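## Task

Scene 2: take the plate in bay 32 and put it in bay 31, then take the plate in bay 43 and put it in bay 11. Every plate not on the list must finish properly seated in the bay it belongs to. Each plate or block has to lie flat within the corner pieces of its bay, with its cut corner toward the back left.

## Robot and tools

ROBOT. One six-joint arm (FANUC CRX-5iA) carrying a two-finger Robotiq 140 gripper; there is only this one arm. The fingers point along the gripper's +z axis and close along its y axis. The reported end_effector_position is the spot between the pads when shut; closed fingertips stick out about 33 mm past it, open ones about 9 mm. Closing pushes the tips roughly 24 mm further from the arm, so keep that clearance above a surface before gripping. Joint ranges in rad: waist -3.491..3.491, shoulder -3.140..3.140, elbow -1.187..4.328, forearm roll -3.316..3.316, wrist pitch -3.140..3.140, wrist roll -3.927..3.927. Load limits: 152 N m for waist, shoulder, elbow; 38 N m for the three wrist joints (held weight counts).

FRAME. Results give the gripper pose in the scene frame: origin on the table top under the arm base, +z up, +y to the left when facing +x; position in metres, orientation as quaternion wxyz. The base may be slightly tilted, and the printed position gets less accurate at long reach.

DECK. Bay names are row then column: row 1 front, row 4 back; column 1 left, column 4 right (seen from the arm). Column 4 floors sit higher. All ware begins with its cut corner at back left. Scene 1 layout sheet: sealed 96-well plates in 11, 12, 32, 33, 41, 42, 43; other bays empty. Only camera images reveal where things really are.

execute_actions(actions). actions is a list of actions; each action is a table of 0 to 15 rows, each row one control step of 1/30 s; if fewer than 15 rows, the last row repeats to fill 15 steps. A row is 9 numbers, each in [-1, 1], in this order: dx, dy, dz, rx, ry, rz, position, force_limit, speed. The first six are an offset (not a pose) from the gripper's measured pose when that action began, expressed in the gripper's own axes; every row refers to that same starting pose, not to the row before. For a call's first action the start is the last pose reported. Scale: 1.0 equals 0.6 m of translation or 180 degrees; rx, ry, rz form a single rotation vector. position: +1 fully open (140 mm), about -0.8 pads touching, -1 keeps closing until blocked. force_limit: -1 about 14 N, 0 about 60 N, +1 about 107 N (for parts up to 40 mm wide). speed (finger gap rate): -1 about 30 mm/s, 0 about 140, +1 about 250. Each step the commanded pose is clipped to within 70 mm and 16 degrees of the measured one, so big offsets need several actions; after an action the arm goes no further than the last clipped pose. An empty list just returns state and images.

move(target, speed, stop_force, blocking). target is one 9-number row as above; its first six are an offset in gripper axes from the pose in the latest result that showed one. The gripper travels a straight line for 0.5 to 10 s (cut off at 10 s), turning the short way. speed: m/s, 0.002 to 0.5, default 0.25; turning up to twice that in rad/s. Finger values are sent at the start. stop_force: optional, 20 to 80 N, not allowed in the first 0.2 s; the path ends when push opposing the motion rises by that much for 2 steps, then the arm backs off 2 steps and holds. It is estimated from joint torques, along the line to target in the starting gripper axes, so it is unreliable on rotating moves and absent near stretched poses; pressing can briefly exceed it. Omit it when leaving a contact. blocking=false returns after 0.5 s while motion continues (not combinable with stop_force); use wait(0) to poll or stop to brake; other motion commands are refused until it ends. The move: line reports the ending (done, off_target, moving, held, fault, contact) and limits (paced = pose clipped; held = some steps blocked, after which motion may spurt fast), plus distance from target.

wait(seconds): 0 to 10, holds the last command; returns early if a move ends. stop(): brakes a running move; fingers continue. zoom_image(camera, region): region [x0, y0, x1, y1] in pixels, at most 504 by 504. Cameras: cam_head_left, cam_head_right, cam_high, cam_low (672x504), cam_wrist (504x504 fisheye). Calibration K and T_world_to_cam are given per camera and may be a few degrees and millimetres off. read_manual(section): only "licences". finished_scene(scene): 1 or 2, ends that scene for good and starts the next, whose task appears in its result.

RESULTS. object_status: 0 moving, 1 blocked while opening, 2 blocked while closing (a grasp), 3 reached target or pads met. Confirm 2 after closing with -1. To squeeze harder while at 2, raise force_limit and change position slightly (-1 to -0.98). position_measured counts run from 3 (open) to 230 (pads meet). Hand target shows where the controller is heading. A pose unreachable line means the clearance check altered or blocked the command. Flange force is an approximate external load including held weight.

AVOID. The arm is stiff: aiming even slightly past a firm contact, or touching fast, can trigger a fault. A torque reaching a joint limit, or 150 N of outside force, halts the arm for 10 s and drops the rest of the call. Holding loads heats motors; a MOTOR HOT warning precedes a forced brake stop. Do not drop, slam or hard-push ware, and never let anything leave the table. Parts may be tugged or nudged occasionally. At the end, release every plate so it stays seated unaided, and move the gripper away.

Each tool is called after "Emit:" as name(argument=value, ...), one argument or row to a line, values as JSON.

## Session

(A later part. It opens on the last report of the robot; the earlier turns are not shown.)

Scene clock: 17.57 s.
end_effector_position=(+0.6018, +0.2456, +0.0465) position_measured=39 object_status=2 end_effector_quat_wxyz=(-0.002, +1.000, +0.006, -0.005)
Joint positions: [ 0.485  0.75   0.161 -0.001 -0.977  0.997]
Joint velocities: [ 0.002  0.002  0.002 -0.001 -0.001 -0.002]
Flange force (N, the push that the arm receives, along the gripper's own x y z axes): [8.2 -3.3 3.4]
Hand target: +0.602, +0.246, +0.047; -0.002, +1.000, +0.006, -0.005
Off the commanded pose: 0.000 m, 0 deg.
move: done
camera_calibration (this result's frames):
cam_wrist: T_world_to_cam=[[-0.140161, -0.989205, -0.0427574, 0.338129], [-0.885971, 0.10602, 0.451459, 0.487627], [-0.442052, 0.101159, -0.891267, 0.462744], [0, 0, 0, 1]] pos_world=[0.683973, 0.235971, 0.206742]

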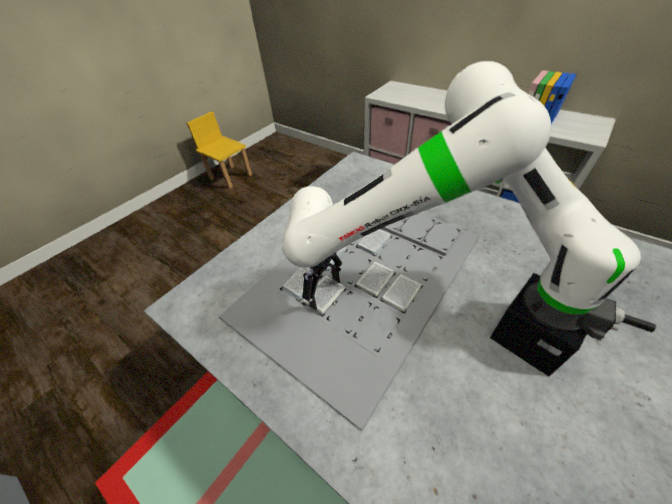

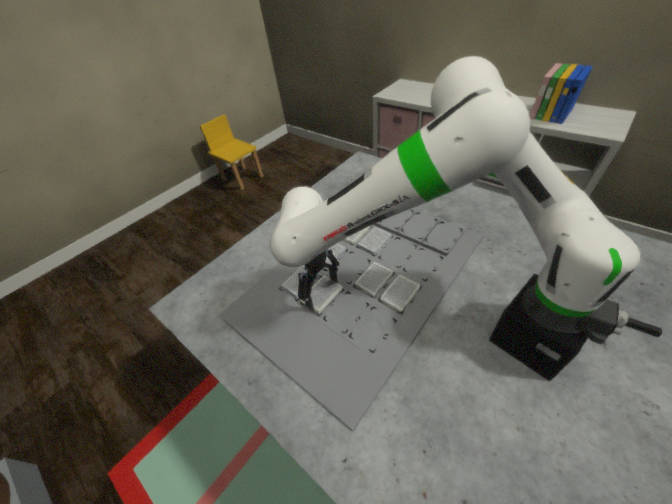

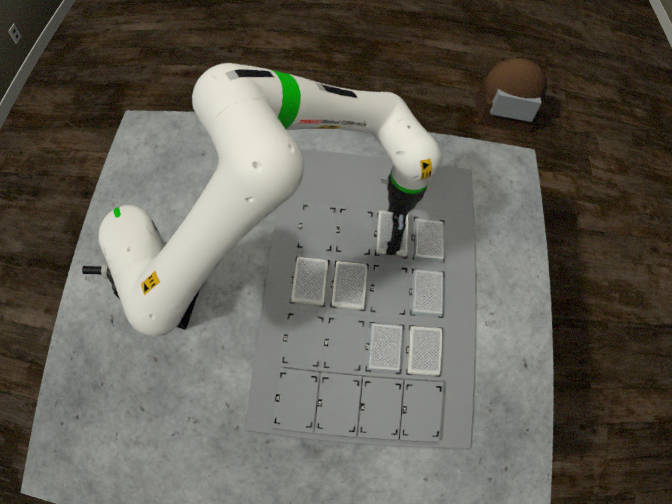

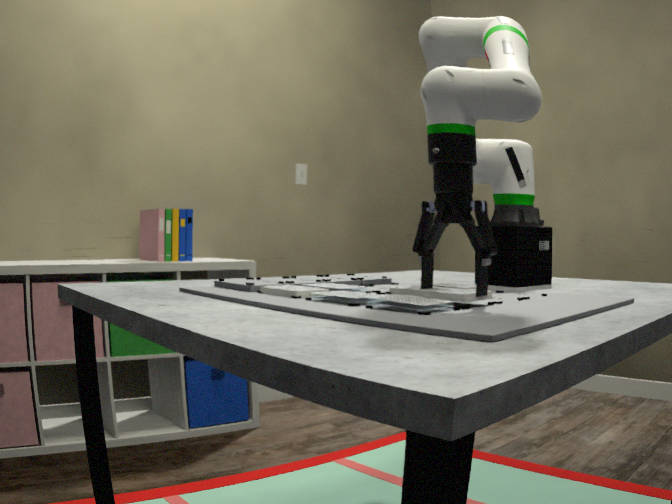

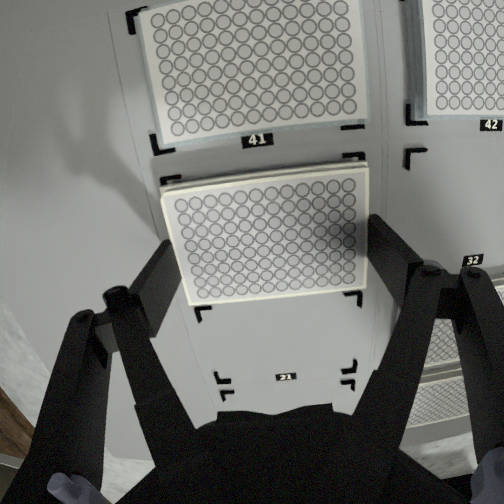

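Emit:
move(
  target=[0.0005,-0.0014,0.007,0,0,0,-1,-0.4,-1],
  speed=0.01,
)

Emit:
move(
  target=[0,0,0.025,0,0,0,-1,-0.4,-1],
  speed=0.004,
  stop_force=20,
)

Emit:
move(
  target=[0,0,0,0,0,0,1,-0.4,-0.8],
)

Emit:
move(
  target=[0.1783,0.002,-0.007,0,0,0,1,-0.4,-0.5],
  speed=0.1,
)

Scene clock: 25.20 s.
end_effector_position=(+0.6021, +0.2464, +0.0424) position_measured=39 object_status=2 end_effector_quat_wxyz=(-0.002, +1.000, +0.006, -0.005)
Joint positions: [ 0.486  0.757  0.161 -0.001 -0.971  0.996]
Joint velocities: [-0.     0.     0.001 -0.001  0.001 -0.002]
Flange force (N, the push that the arm receives, along the gripper's own x y z axes): [7.4 -2.6 2.9]
Hand target: +0.602, +0.246, +0.042; -0.002, +1.000, +0.006, -0.005
Off the commanded pose: 0.000 m, 0 deg.
move: done
camera_calibration (this result's frames):
cam_wrist: T_world_to_cam=[[-0.140164, -0.989205, -0.0427542, 0.338815], [-0.885971, 0.106024, 0.451458, 0.489612], [-0.442052, 0.101157, -0.891267, 0.459085], [0, 0, 0, 1]] pos_world=[0.684211, 0.236807, 0.202614]

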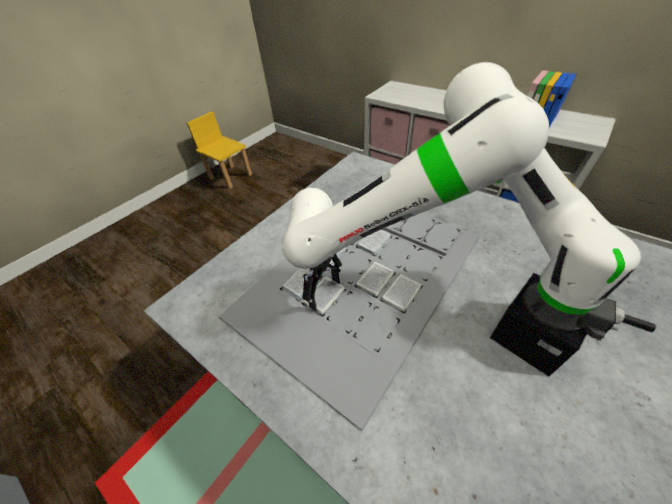

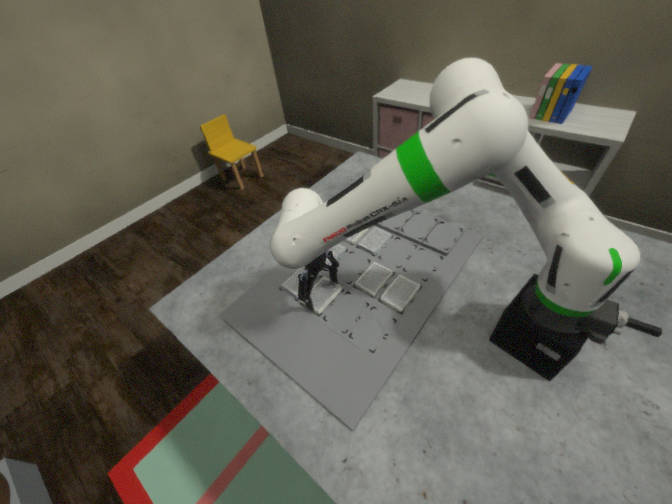

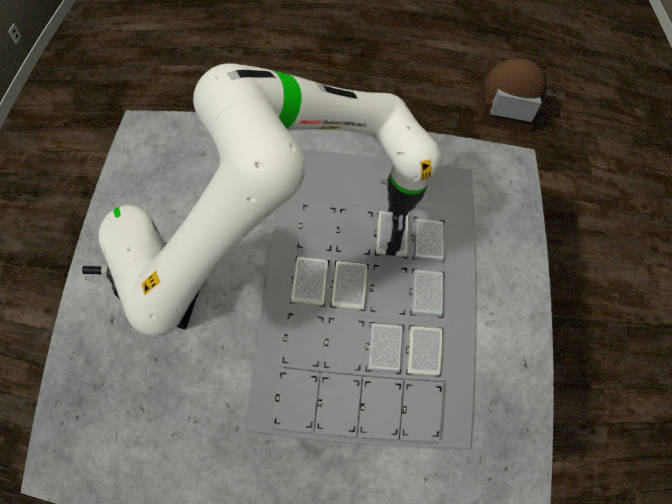

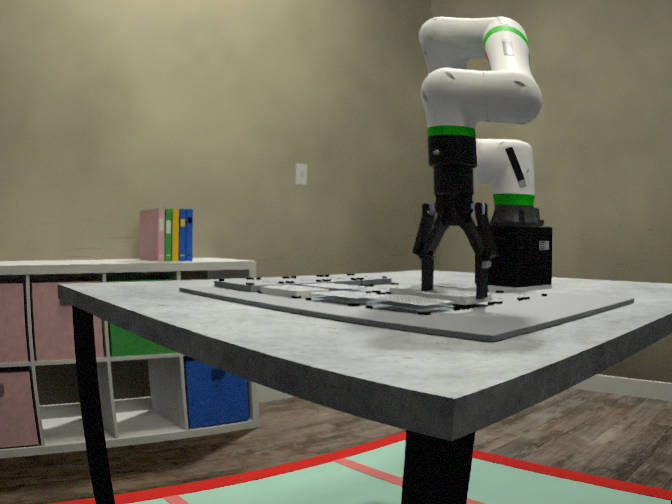

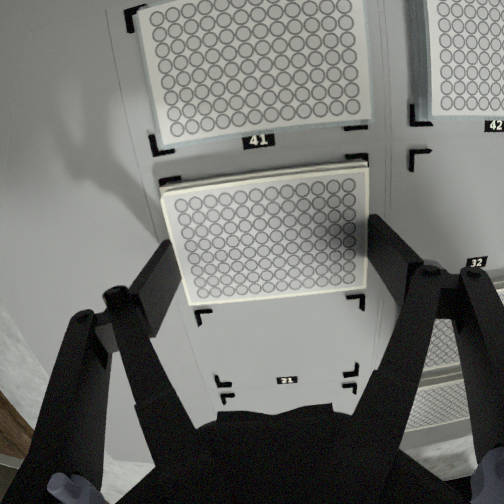

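Scene clock: 27.50 s.
end_effector_position=(+0.6020, +0.2465, +0.0347) position_measured=39 object_status=2 end_effector_quat_wxyz=(-0.002, +1.000, +0.006, -0.004)
Joint positions: [ 0.486  0.768  0.159 -0.001 -0.958  0.996]
Joint velocities: [-0.    -0.001 -0.002  0.    -0.003  0.001]
Flange force (N, the push that the arm receives, along the gripper's own x y z axes): [-0.7 2.4 -28.5]
Hand target: +0.602, +0.246, +0.035; -0.002, +1.000, +0.006, -0.004
Off the commanded pose: 0.007 m, 0 deg.
move: contact
camera_calibration (this result's frames):
cam_wrist: T_world_to_cam=[[-0.140173, -0.989199, -0.0428505, 0.33853], [-0.886028, 0.106002, 0.451352, 0.493102], [-0.441935, 0.101234, -0.891317, 0.452085], [0, 0, 0, 1]] pos_world=[0.684147, 0.236837, 0.194895]

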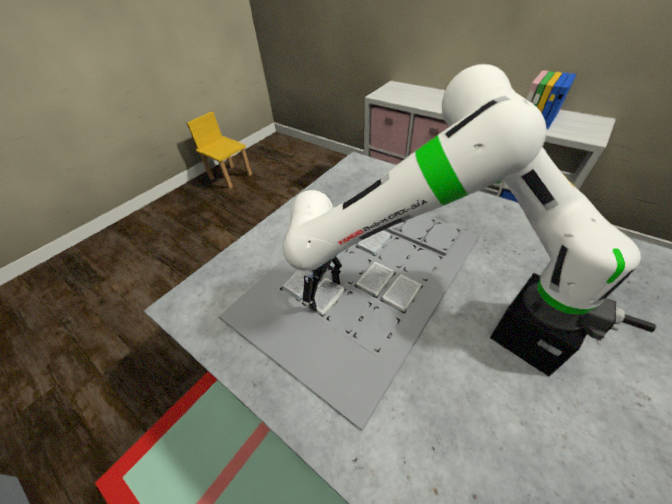

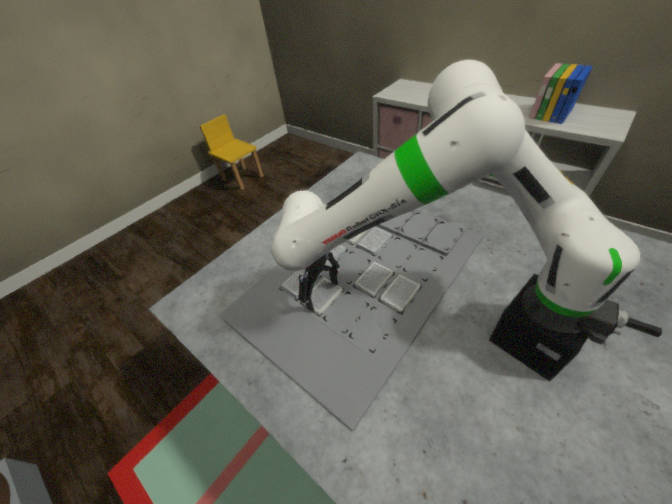

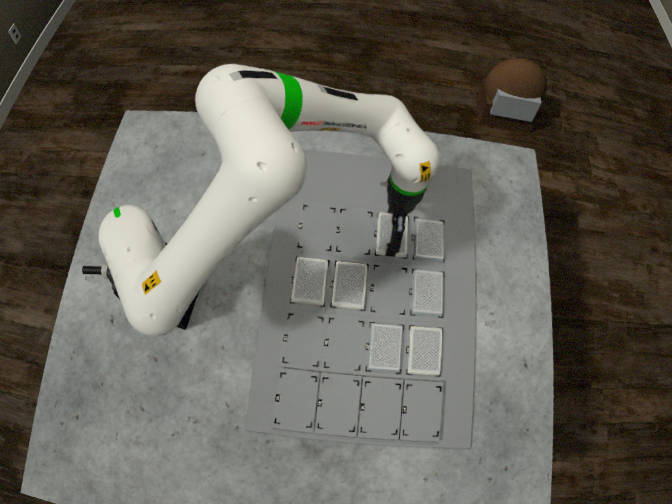

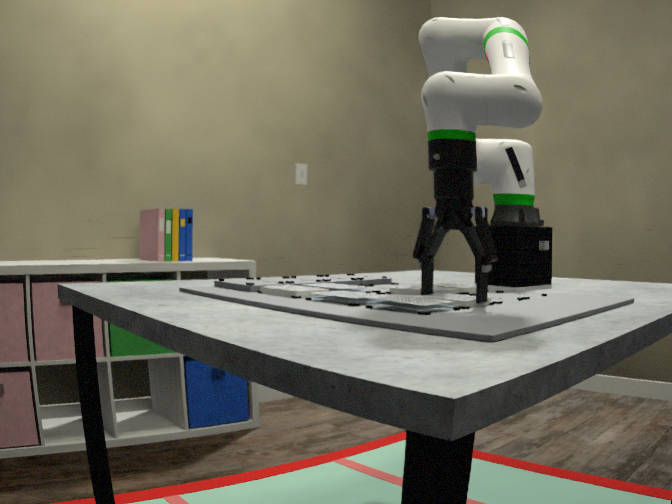

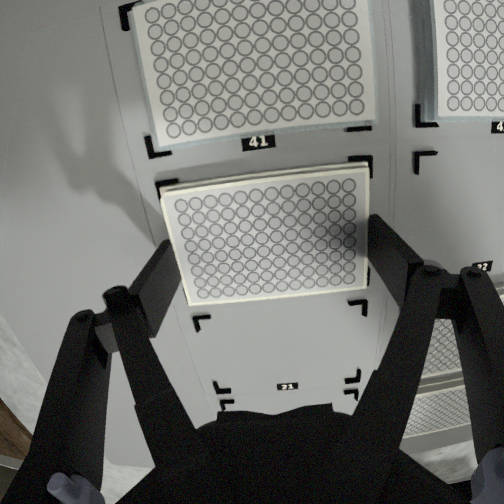

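Scene clock: 28.13 s.
end_effector_position=(+0.6020, +0.2465, +0.0347) position_measured=3 object_status=0 end_effector_quat_wxyz=(-0.002, +1.000, +0.006, -0.004)
Joint positions: [ 0.486  0.768  0.159 -0.001 -0.958  0.996]
Joint velocities: [ 0.    -0.    -0.001 -0.001  0.     0.   ]
Flange force (N, the push that the arm receives, along the gripper's own x y z axes): [6.4 -1.4 2.5]
Hand target: +0.602, +0.246, +0.035; -0.002, +1.000, +0.006, -0.004
Off the commanded pose: 0.000 m, 0 deg.
move: done
camera_calibration (this result's frames):
cam_wrist: T_world_to_cam=[[-0.14017, -0.9892, -0.0428452, 0.338527], [-0.886025, 0.106001, 0.451358, 0.493098], [-0.441941, 0.101229, -0.891314, 0.452086], [0, 0, 0, 1]] pos_world=[0.684144, 0.236838, 0.194891]

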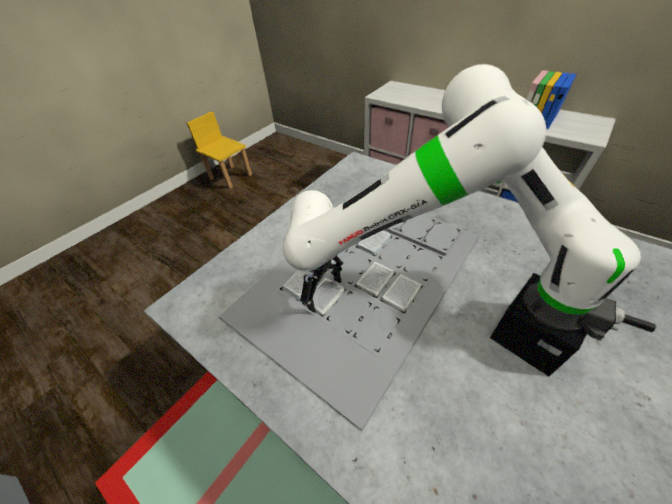

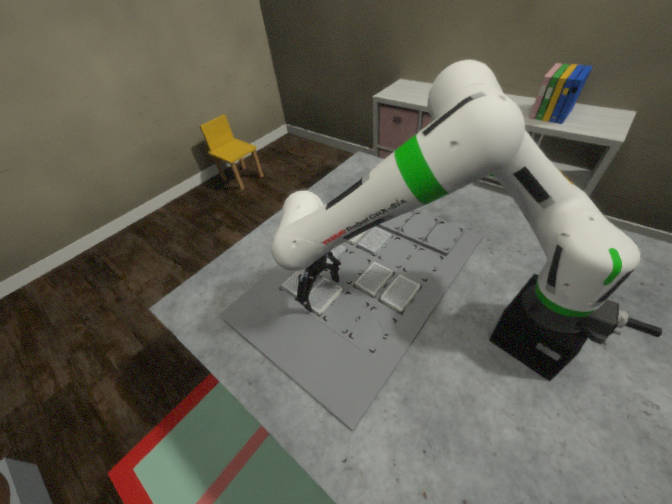

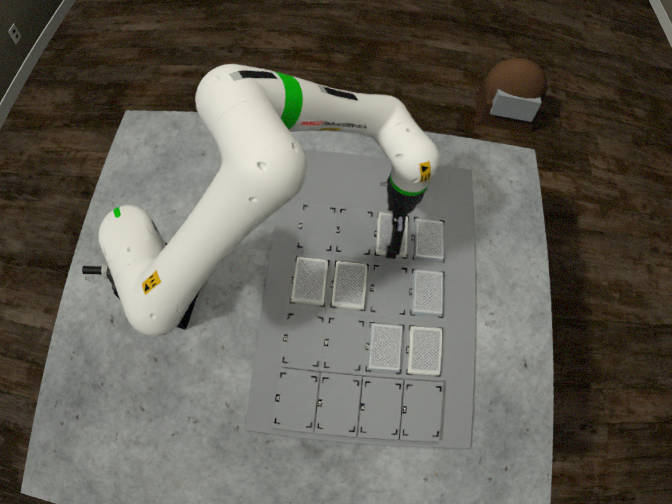

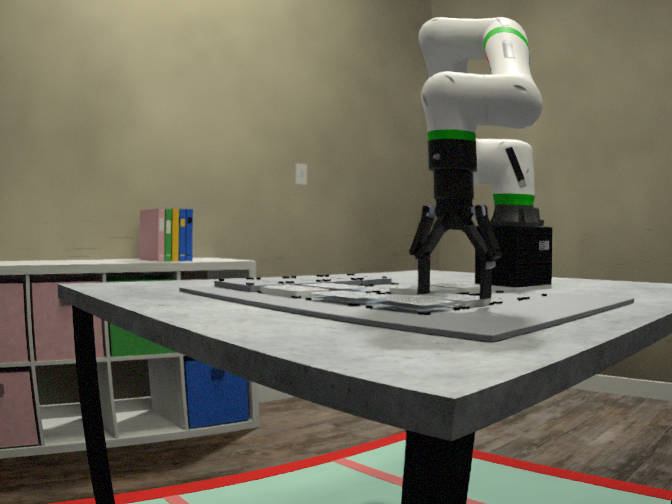

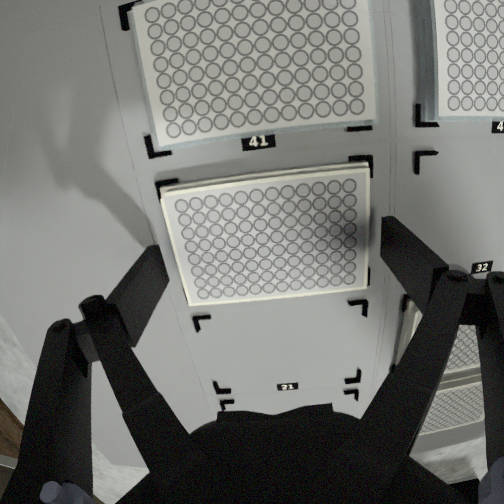

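Scene clock: 29.63 s.
end_effector_position=(+0.7090, +0.2462, +0.0376) position_measured=3 object_status=3 end_effector_quat_wxyz=(-0.002, +1.000, +0.006, -0.004)
Joint positions: [ 0.405  0.996  0.59  -0.001 -1.161  1.077]
Joint velocities: [-0.002  0.007  0.012 -0.    -0.007  0.   ]
Flange force (N, the push that the arm receives, along the gripper's own x y z axes): [13.1 -4.2 2.5]
Hand target: +0.709, +0.246, +0.038; -0.002, +1.000, +0.006, -0.004
Off the commanded pose: 0.001 m, 0 deg.
move: done
camera_calibration (this result's frames):
cam_wrist: T_world_to_cam=[[-0.139948, -0.989234, -0.0427958, 0.35317], [-0.886202, 0.10586, 0.451043, 0.58672], [-0.441656, 0.101048, -0.891476, 0.501821], [0, 0, 0, 1]] pos_world=[0.79101, 0.23655, 0.19784]

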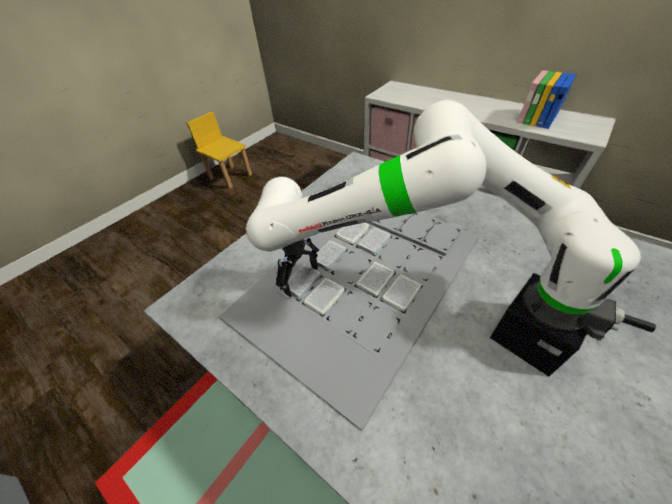

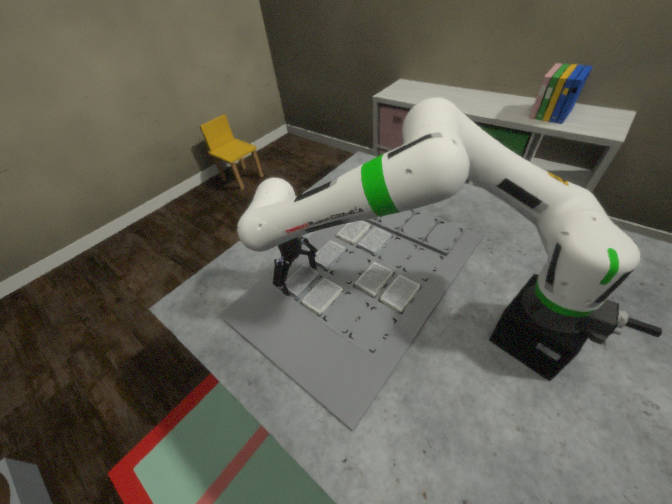

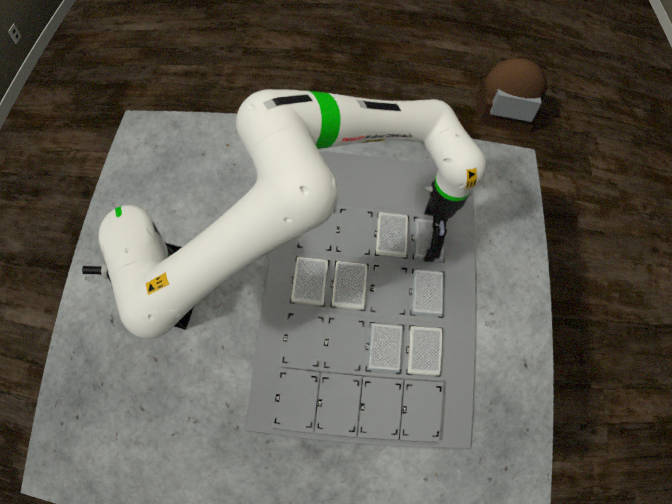

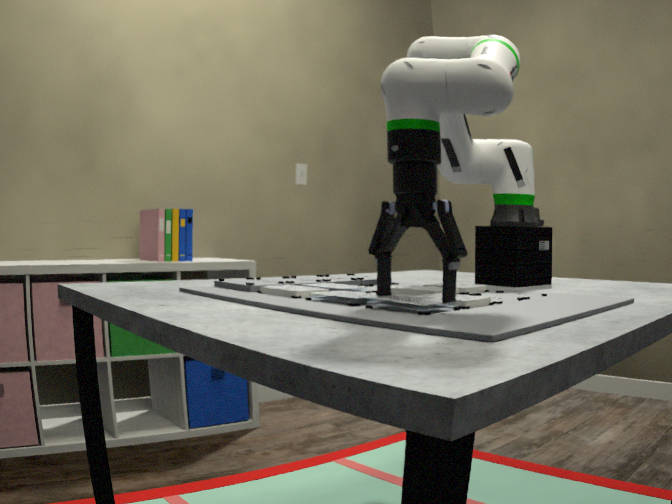

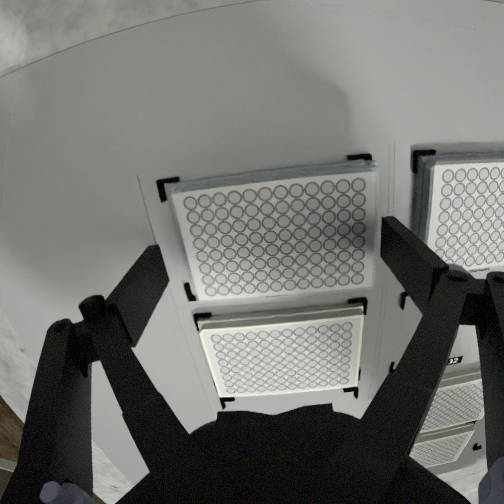

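Emit:
move(
  target=[0,0,0,0,0,0,-1,-0.6,-1],
)

Emit:
move(
  target=[0,0,-0.015,0,0,0,1,-0.4,-0.3],
  speed=0.01,
)

Emit:
zoom_image(
  camera="cam_low",
  region=[300, 270, 500, 330],
)

Emit:
zoom_image(
  camera="cam_wrist",
  region=[130, 130, 390, 320],
)

Scene clock: 36.33 s.
end_effector_position=(+0.7090, +0.2461, +0.0377) position_measured=38 object_status=2 end_effector_quat_wxyz=(-0.002, +1.000, +0.006, -0.004)
Joint positions: [ 0.405  0.996  0.59  -0.001 -1.161  1.077]
Joint velocities: [ 0.    -0.     0.001  0.    -0.    -0.002]
Flange force (N, the push that the arm receives, along the gripper's own x y z axes): [1.3 3.1 -20.6]
Hand target: +0.709, +0.246, +0.038; -0.002, +1.000, +0.006, -0.004
Off the commanded pose: 0.000 m, 0 deg.
move: done
camera_calibration (this result's frames):
cam_wrist: T_world_to_cam=[[-0.139959, -0.989226, -0.0429388, 0.353164], [-0.886245, 0.105814, 0.45097, 0.586762], [-0.441567, 0.101172, -0.891506, 0.501861], [0, 0, 0, 1]] pos_world=[0.791048, 0.236497, 0.197964]

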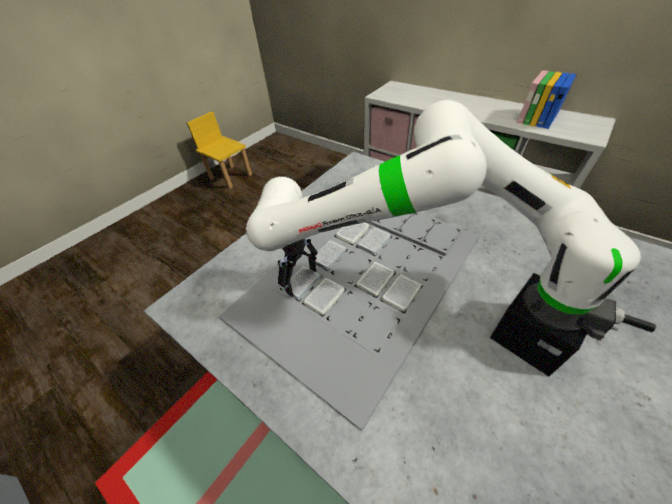

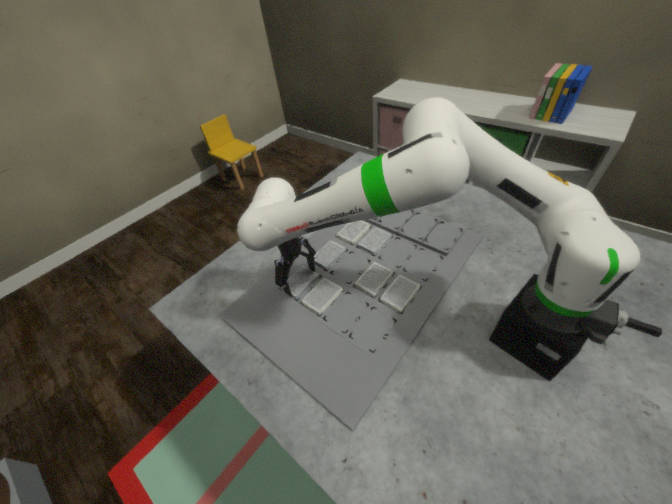

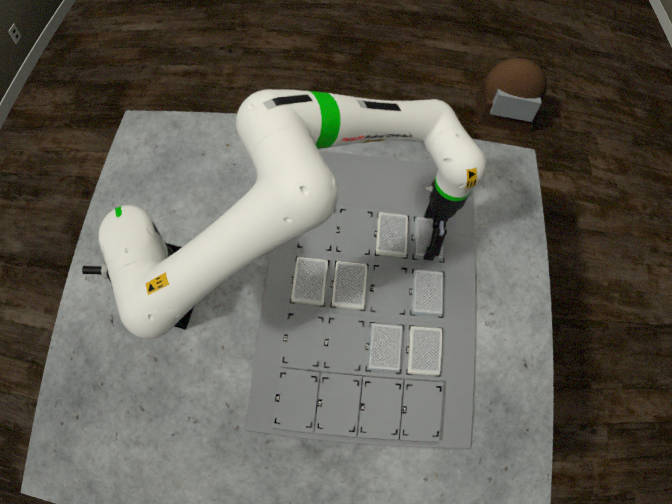

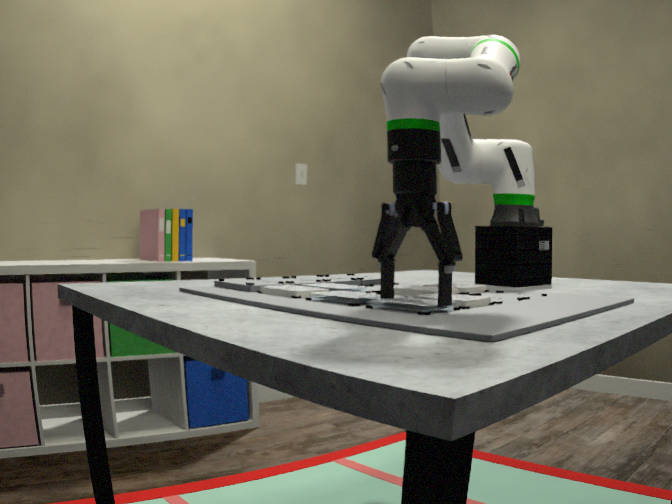

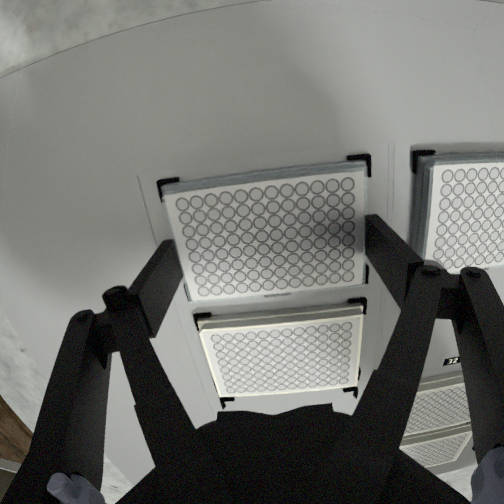

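Scene clock: 37.47 s.
end_effector_position=(+0.7091, +0.2461, +0.0466) position_measured=3 object_status=3 end_effector_quat_wxyz=(-0.002, +1.000, +0.006, -0.004)
Joint positions: [ 0.405  0.986  0.593 -0.001 -1.174  1.077]
Joint velocities: [-0.    -0.001  0.001 -0.001 -0.002 -0.   ]
Flange force (N, the push that the arm receives, along the gripper's own x y z axes): [9.4 -2.3 2.1]
Hand target: +0.709, +0.246, +0.047; -0.002, +1.000, +0.006, -0.004
Off the commanded pose: 0.000 m, 0 deg.
move: done
camera_calibration (this result's frames):
cam_wrist: T_world_to_cam=[[-0.139993, -0.989221, -0.0429418, 0.353568], [-0.886239, 0.105842, 0.450975, 0.582821], [-0.441568, 0.10119, -0.891503, 0.509849], [0, 0, 0, 1]] pos_world=[0.791149, 0.236479, 0.206878]

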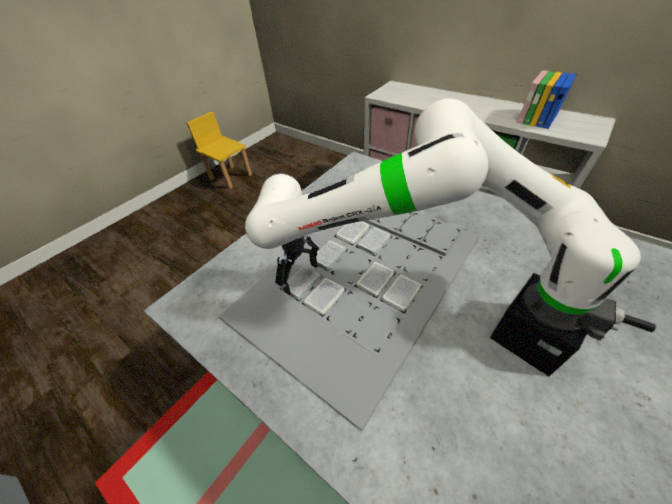

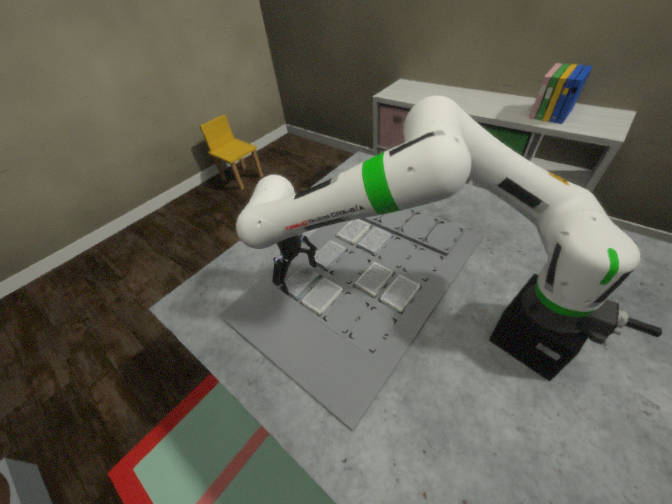

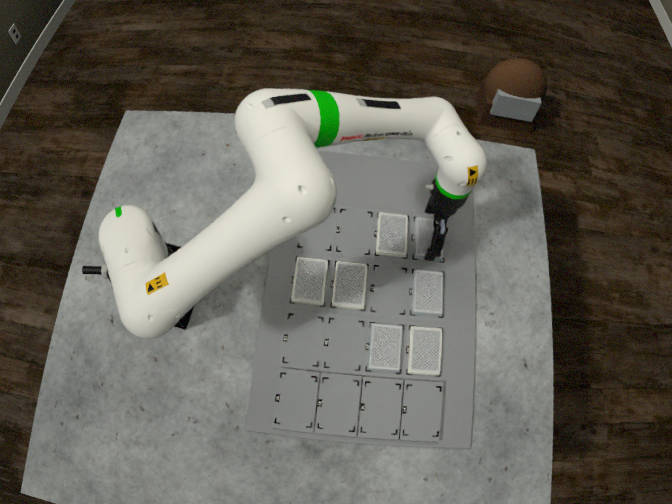

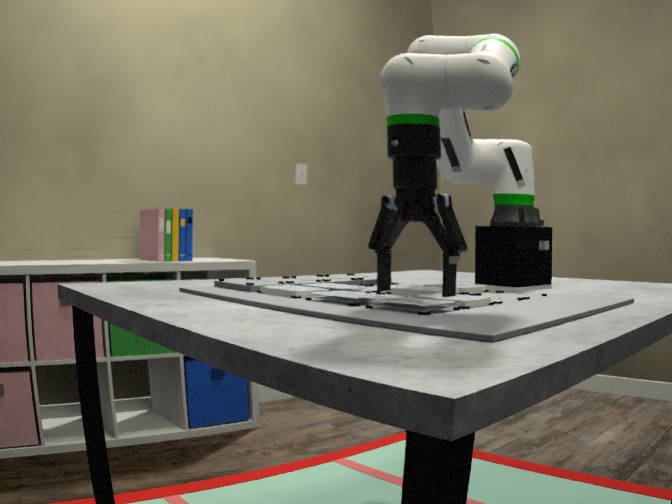

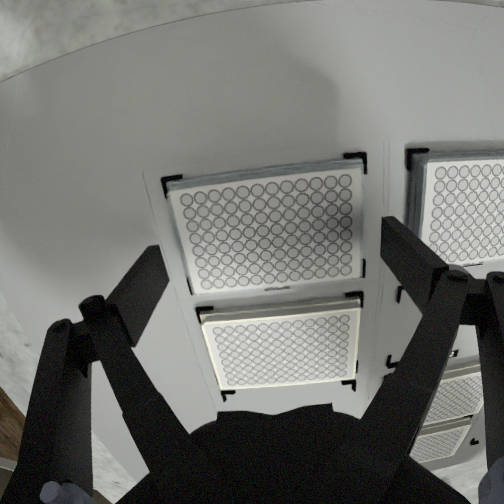

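Region (300, 270, 500, 330) of cam_low's 672x504 image, scaled by 2.520, with more detail than that image has; it fills the top 151 rows of this view, and the rest is white.

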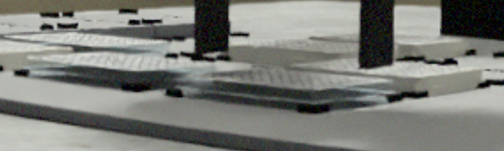

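Region (130, 130, 390, 320) of cam_wrist's 504x504 image, scaled by 1.938, with more detail than that image has; it fills the top 368 rows of this view, and the rest is white.

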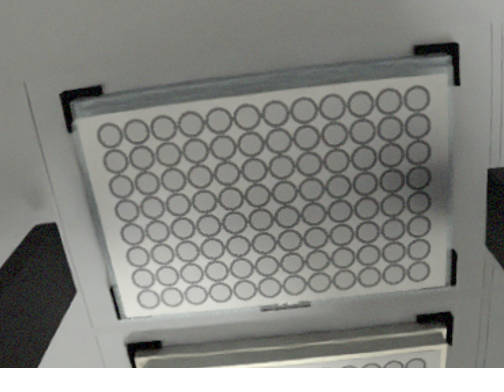

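Plate 41 is seated. Next is 43.

Emit:
move(
  target=[-0.006,0.5483,-0.02,0,0,0,0.92,-0.4,-0.5],
  speed=0.2,
)

Emit:
move(
  target=[0,0,0.039,0,0,0,0.92,-0.4,-0.5],
  speed=0.015,
  stop_force=20,
)

Scene clock: 44.03 s.
end_effector_position=(+0.7090, -0.0833, +0.0580) position_measured=13 object_status=3 end_effector_quat_wxyz=(-0.002, +1.000, +0.006, -0.004)
Joint positions: [-0.037  0.877  0.424 -0.001 -1.114  1.518]
Joint velocities: [-0.003  0.001  0.004 -0.002 -0.002  0.003]
Flange force (N, the push that the arm receives, along the gripper's own x y z axes): [9.0 0.9 2.0]
Hand target: +0.709, -0.083, +0.058; -0.002, +1.000, +0.006, -0.004
Off the commanded pose: 0.001 m, 0 deg.
move: done
camera_calibration (this result's frames):
cam_wrist: T_world_to_cam=[[-0.139955, -0.989283, -0.041614, 0.0280777], [-0.886648, 0.106506, 0.450013, 0.612844], [-0.440758, 0.0998787, -0.892052, 0.552637], [0, 0, 0, 1]] pos_world=[0.790886, -0.0926913, 0.218362]

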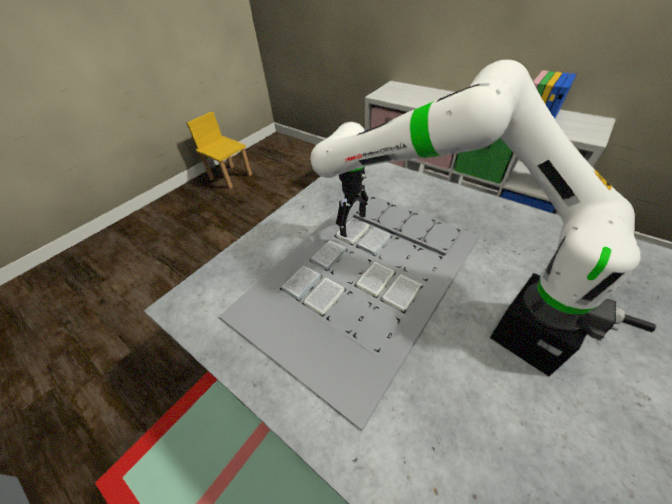

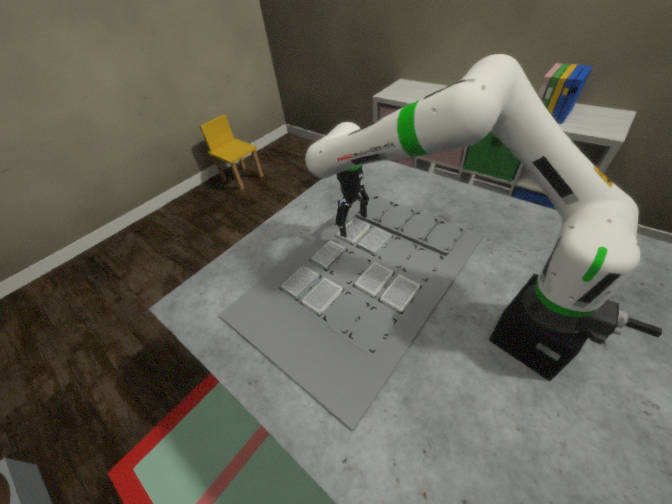

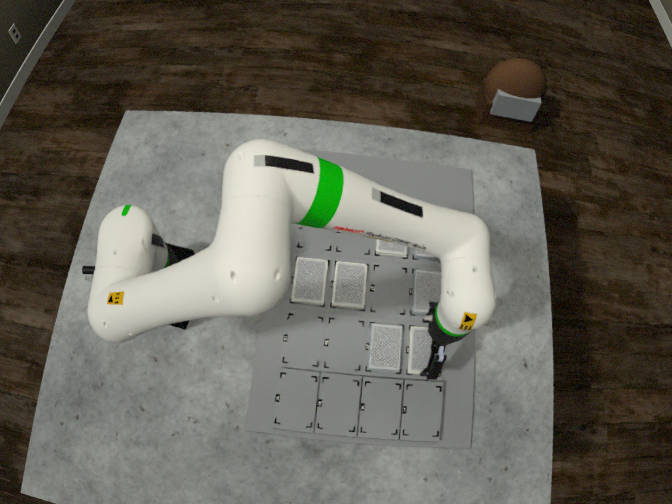

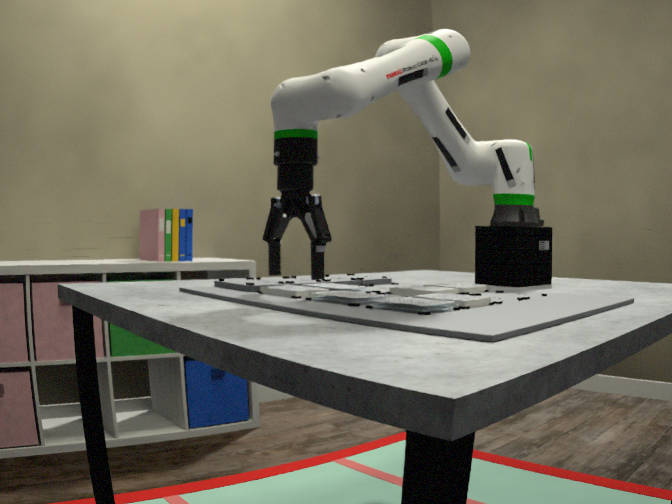

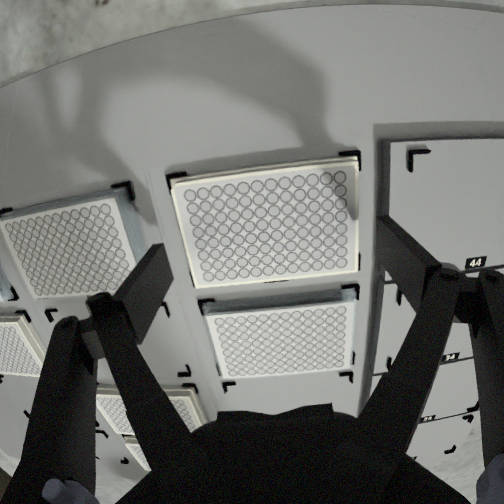

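Scene clock: 45.80 s.
end_effector_position=(+0.7087, -0.0833, +0.0347) position_measured=13 object_status=3 end_effector_quat_wxyz=(-0.002, +1.000, +0.006, -0.004)
Joint positions: [-0.037  0.905  0.415 -0.001 -1.077  1.518]
Joint velocities: [-0.     0.002 -0.001  0.001  0.002 -0.001]
Flange force (N, the push that the arm receives, along the gripper's own x y z axes): [7.0 1.1 2.8]
Hand target: +0.709, -0.083, +0.035; -0.002, +1.000, +0.006, -0.004
Off the commanded pose: 0.000 m, 0 deg.
move: done
camera_calibration (this result's frames):
cam_wrist: T_world_to_cam=[[-0.140077, -0.989266, -0.0416028, 0.0271377], [-0.886637, 0.10662, 0.450007, 0.623078], [-0.440741, 0.0999221, -0.892056, 0.531751], [0, 0, 0, 1]] pos_world=[0.79061, -0.09272, 0.195092]

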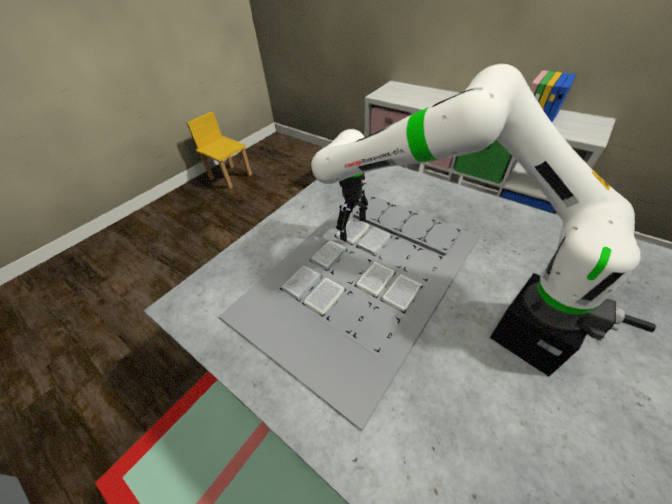

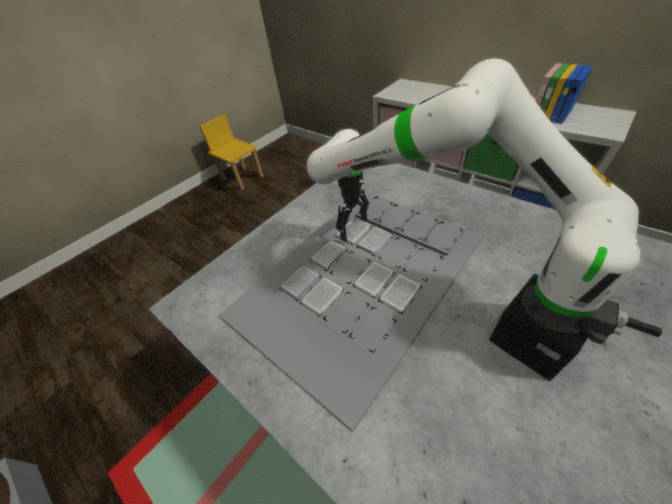

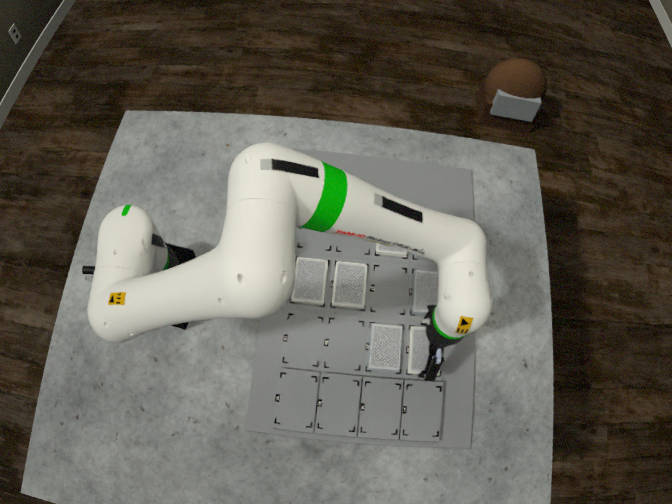

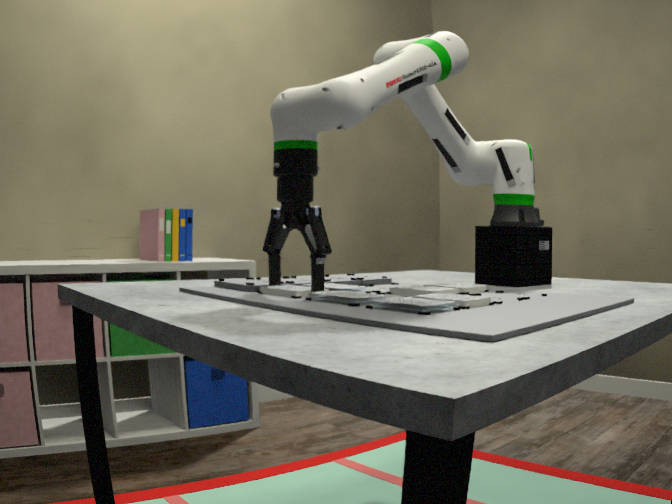

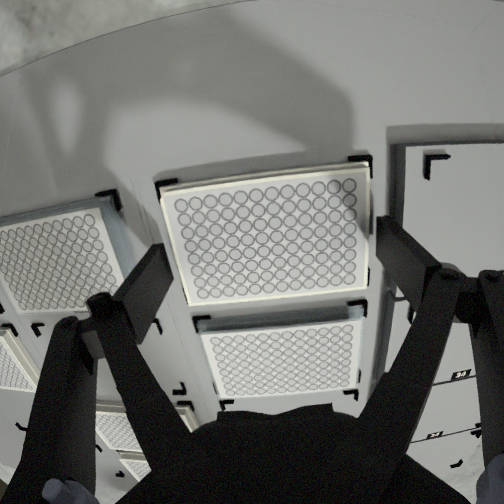

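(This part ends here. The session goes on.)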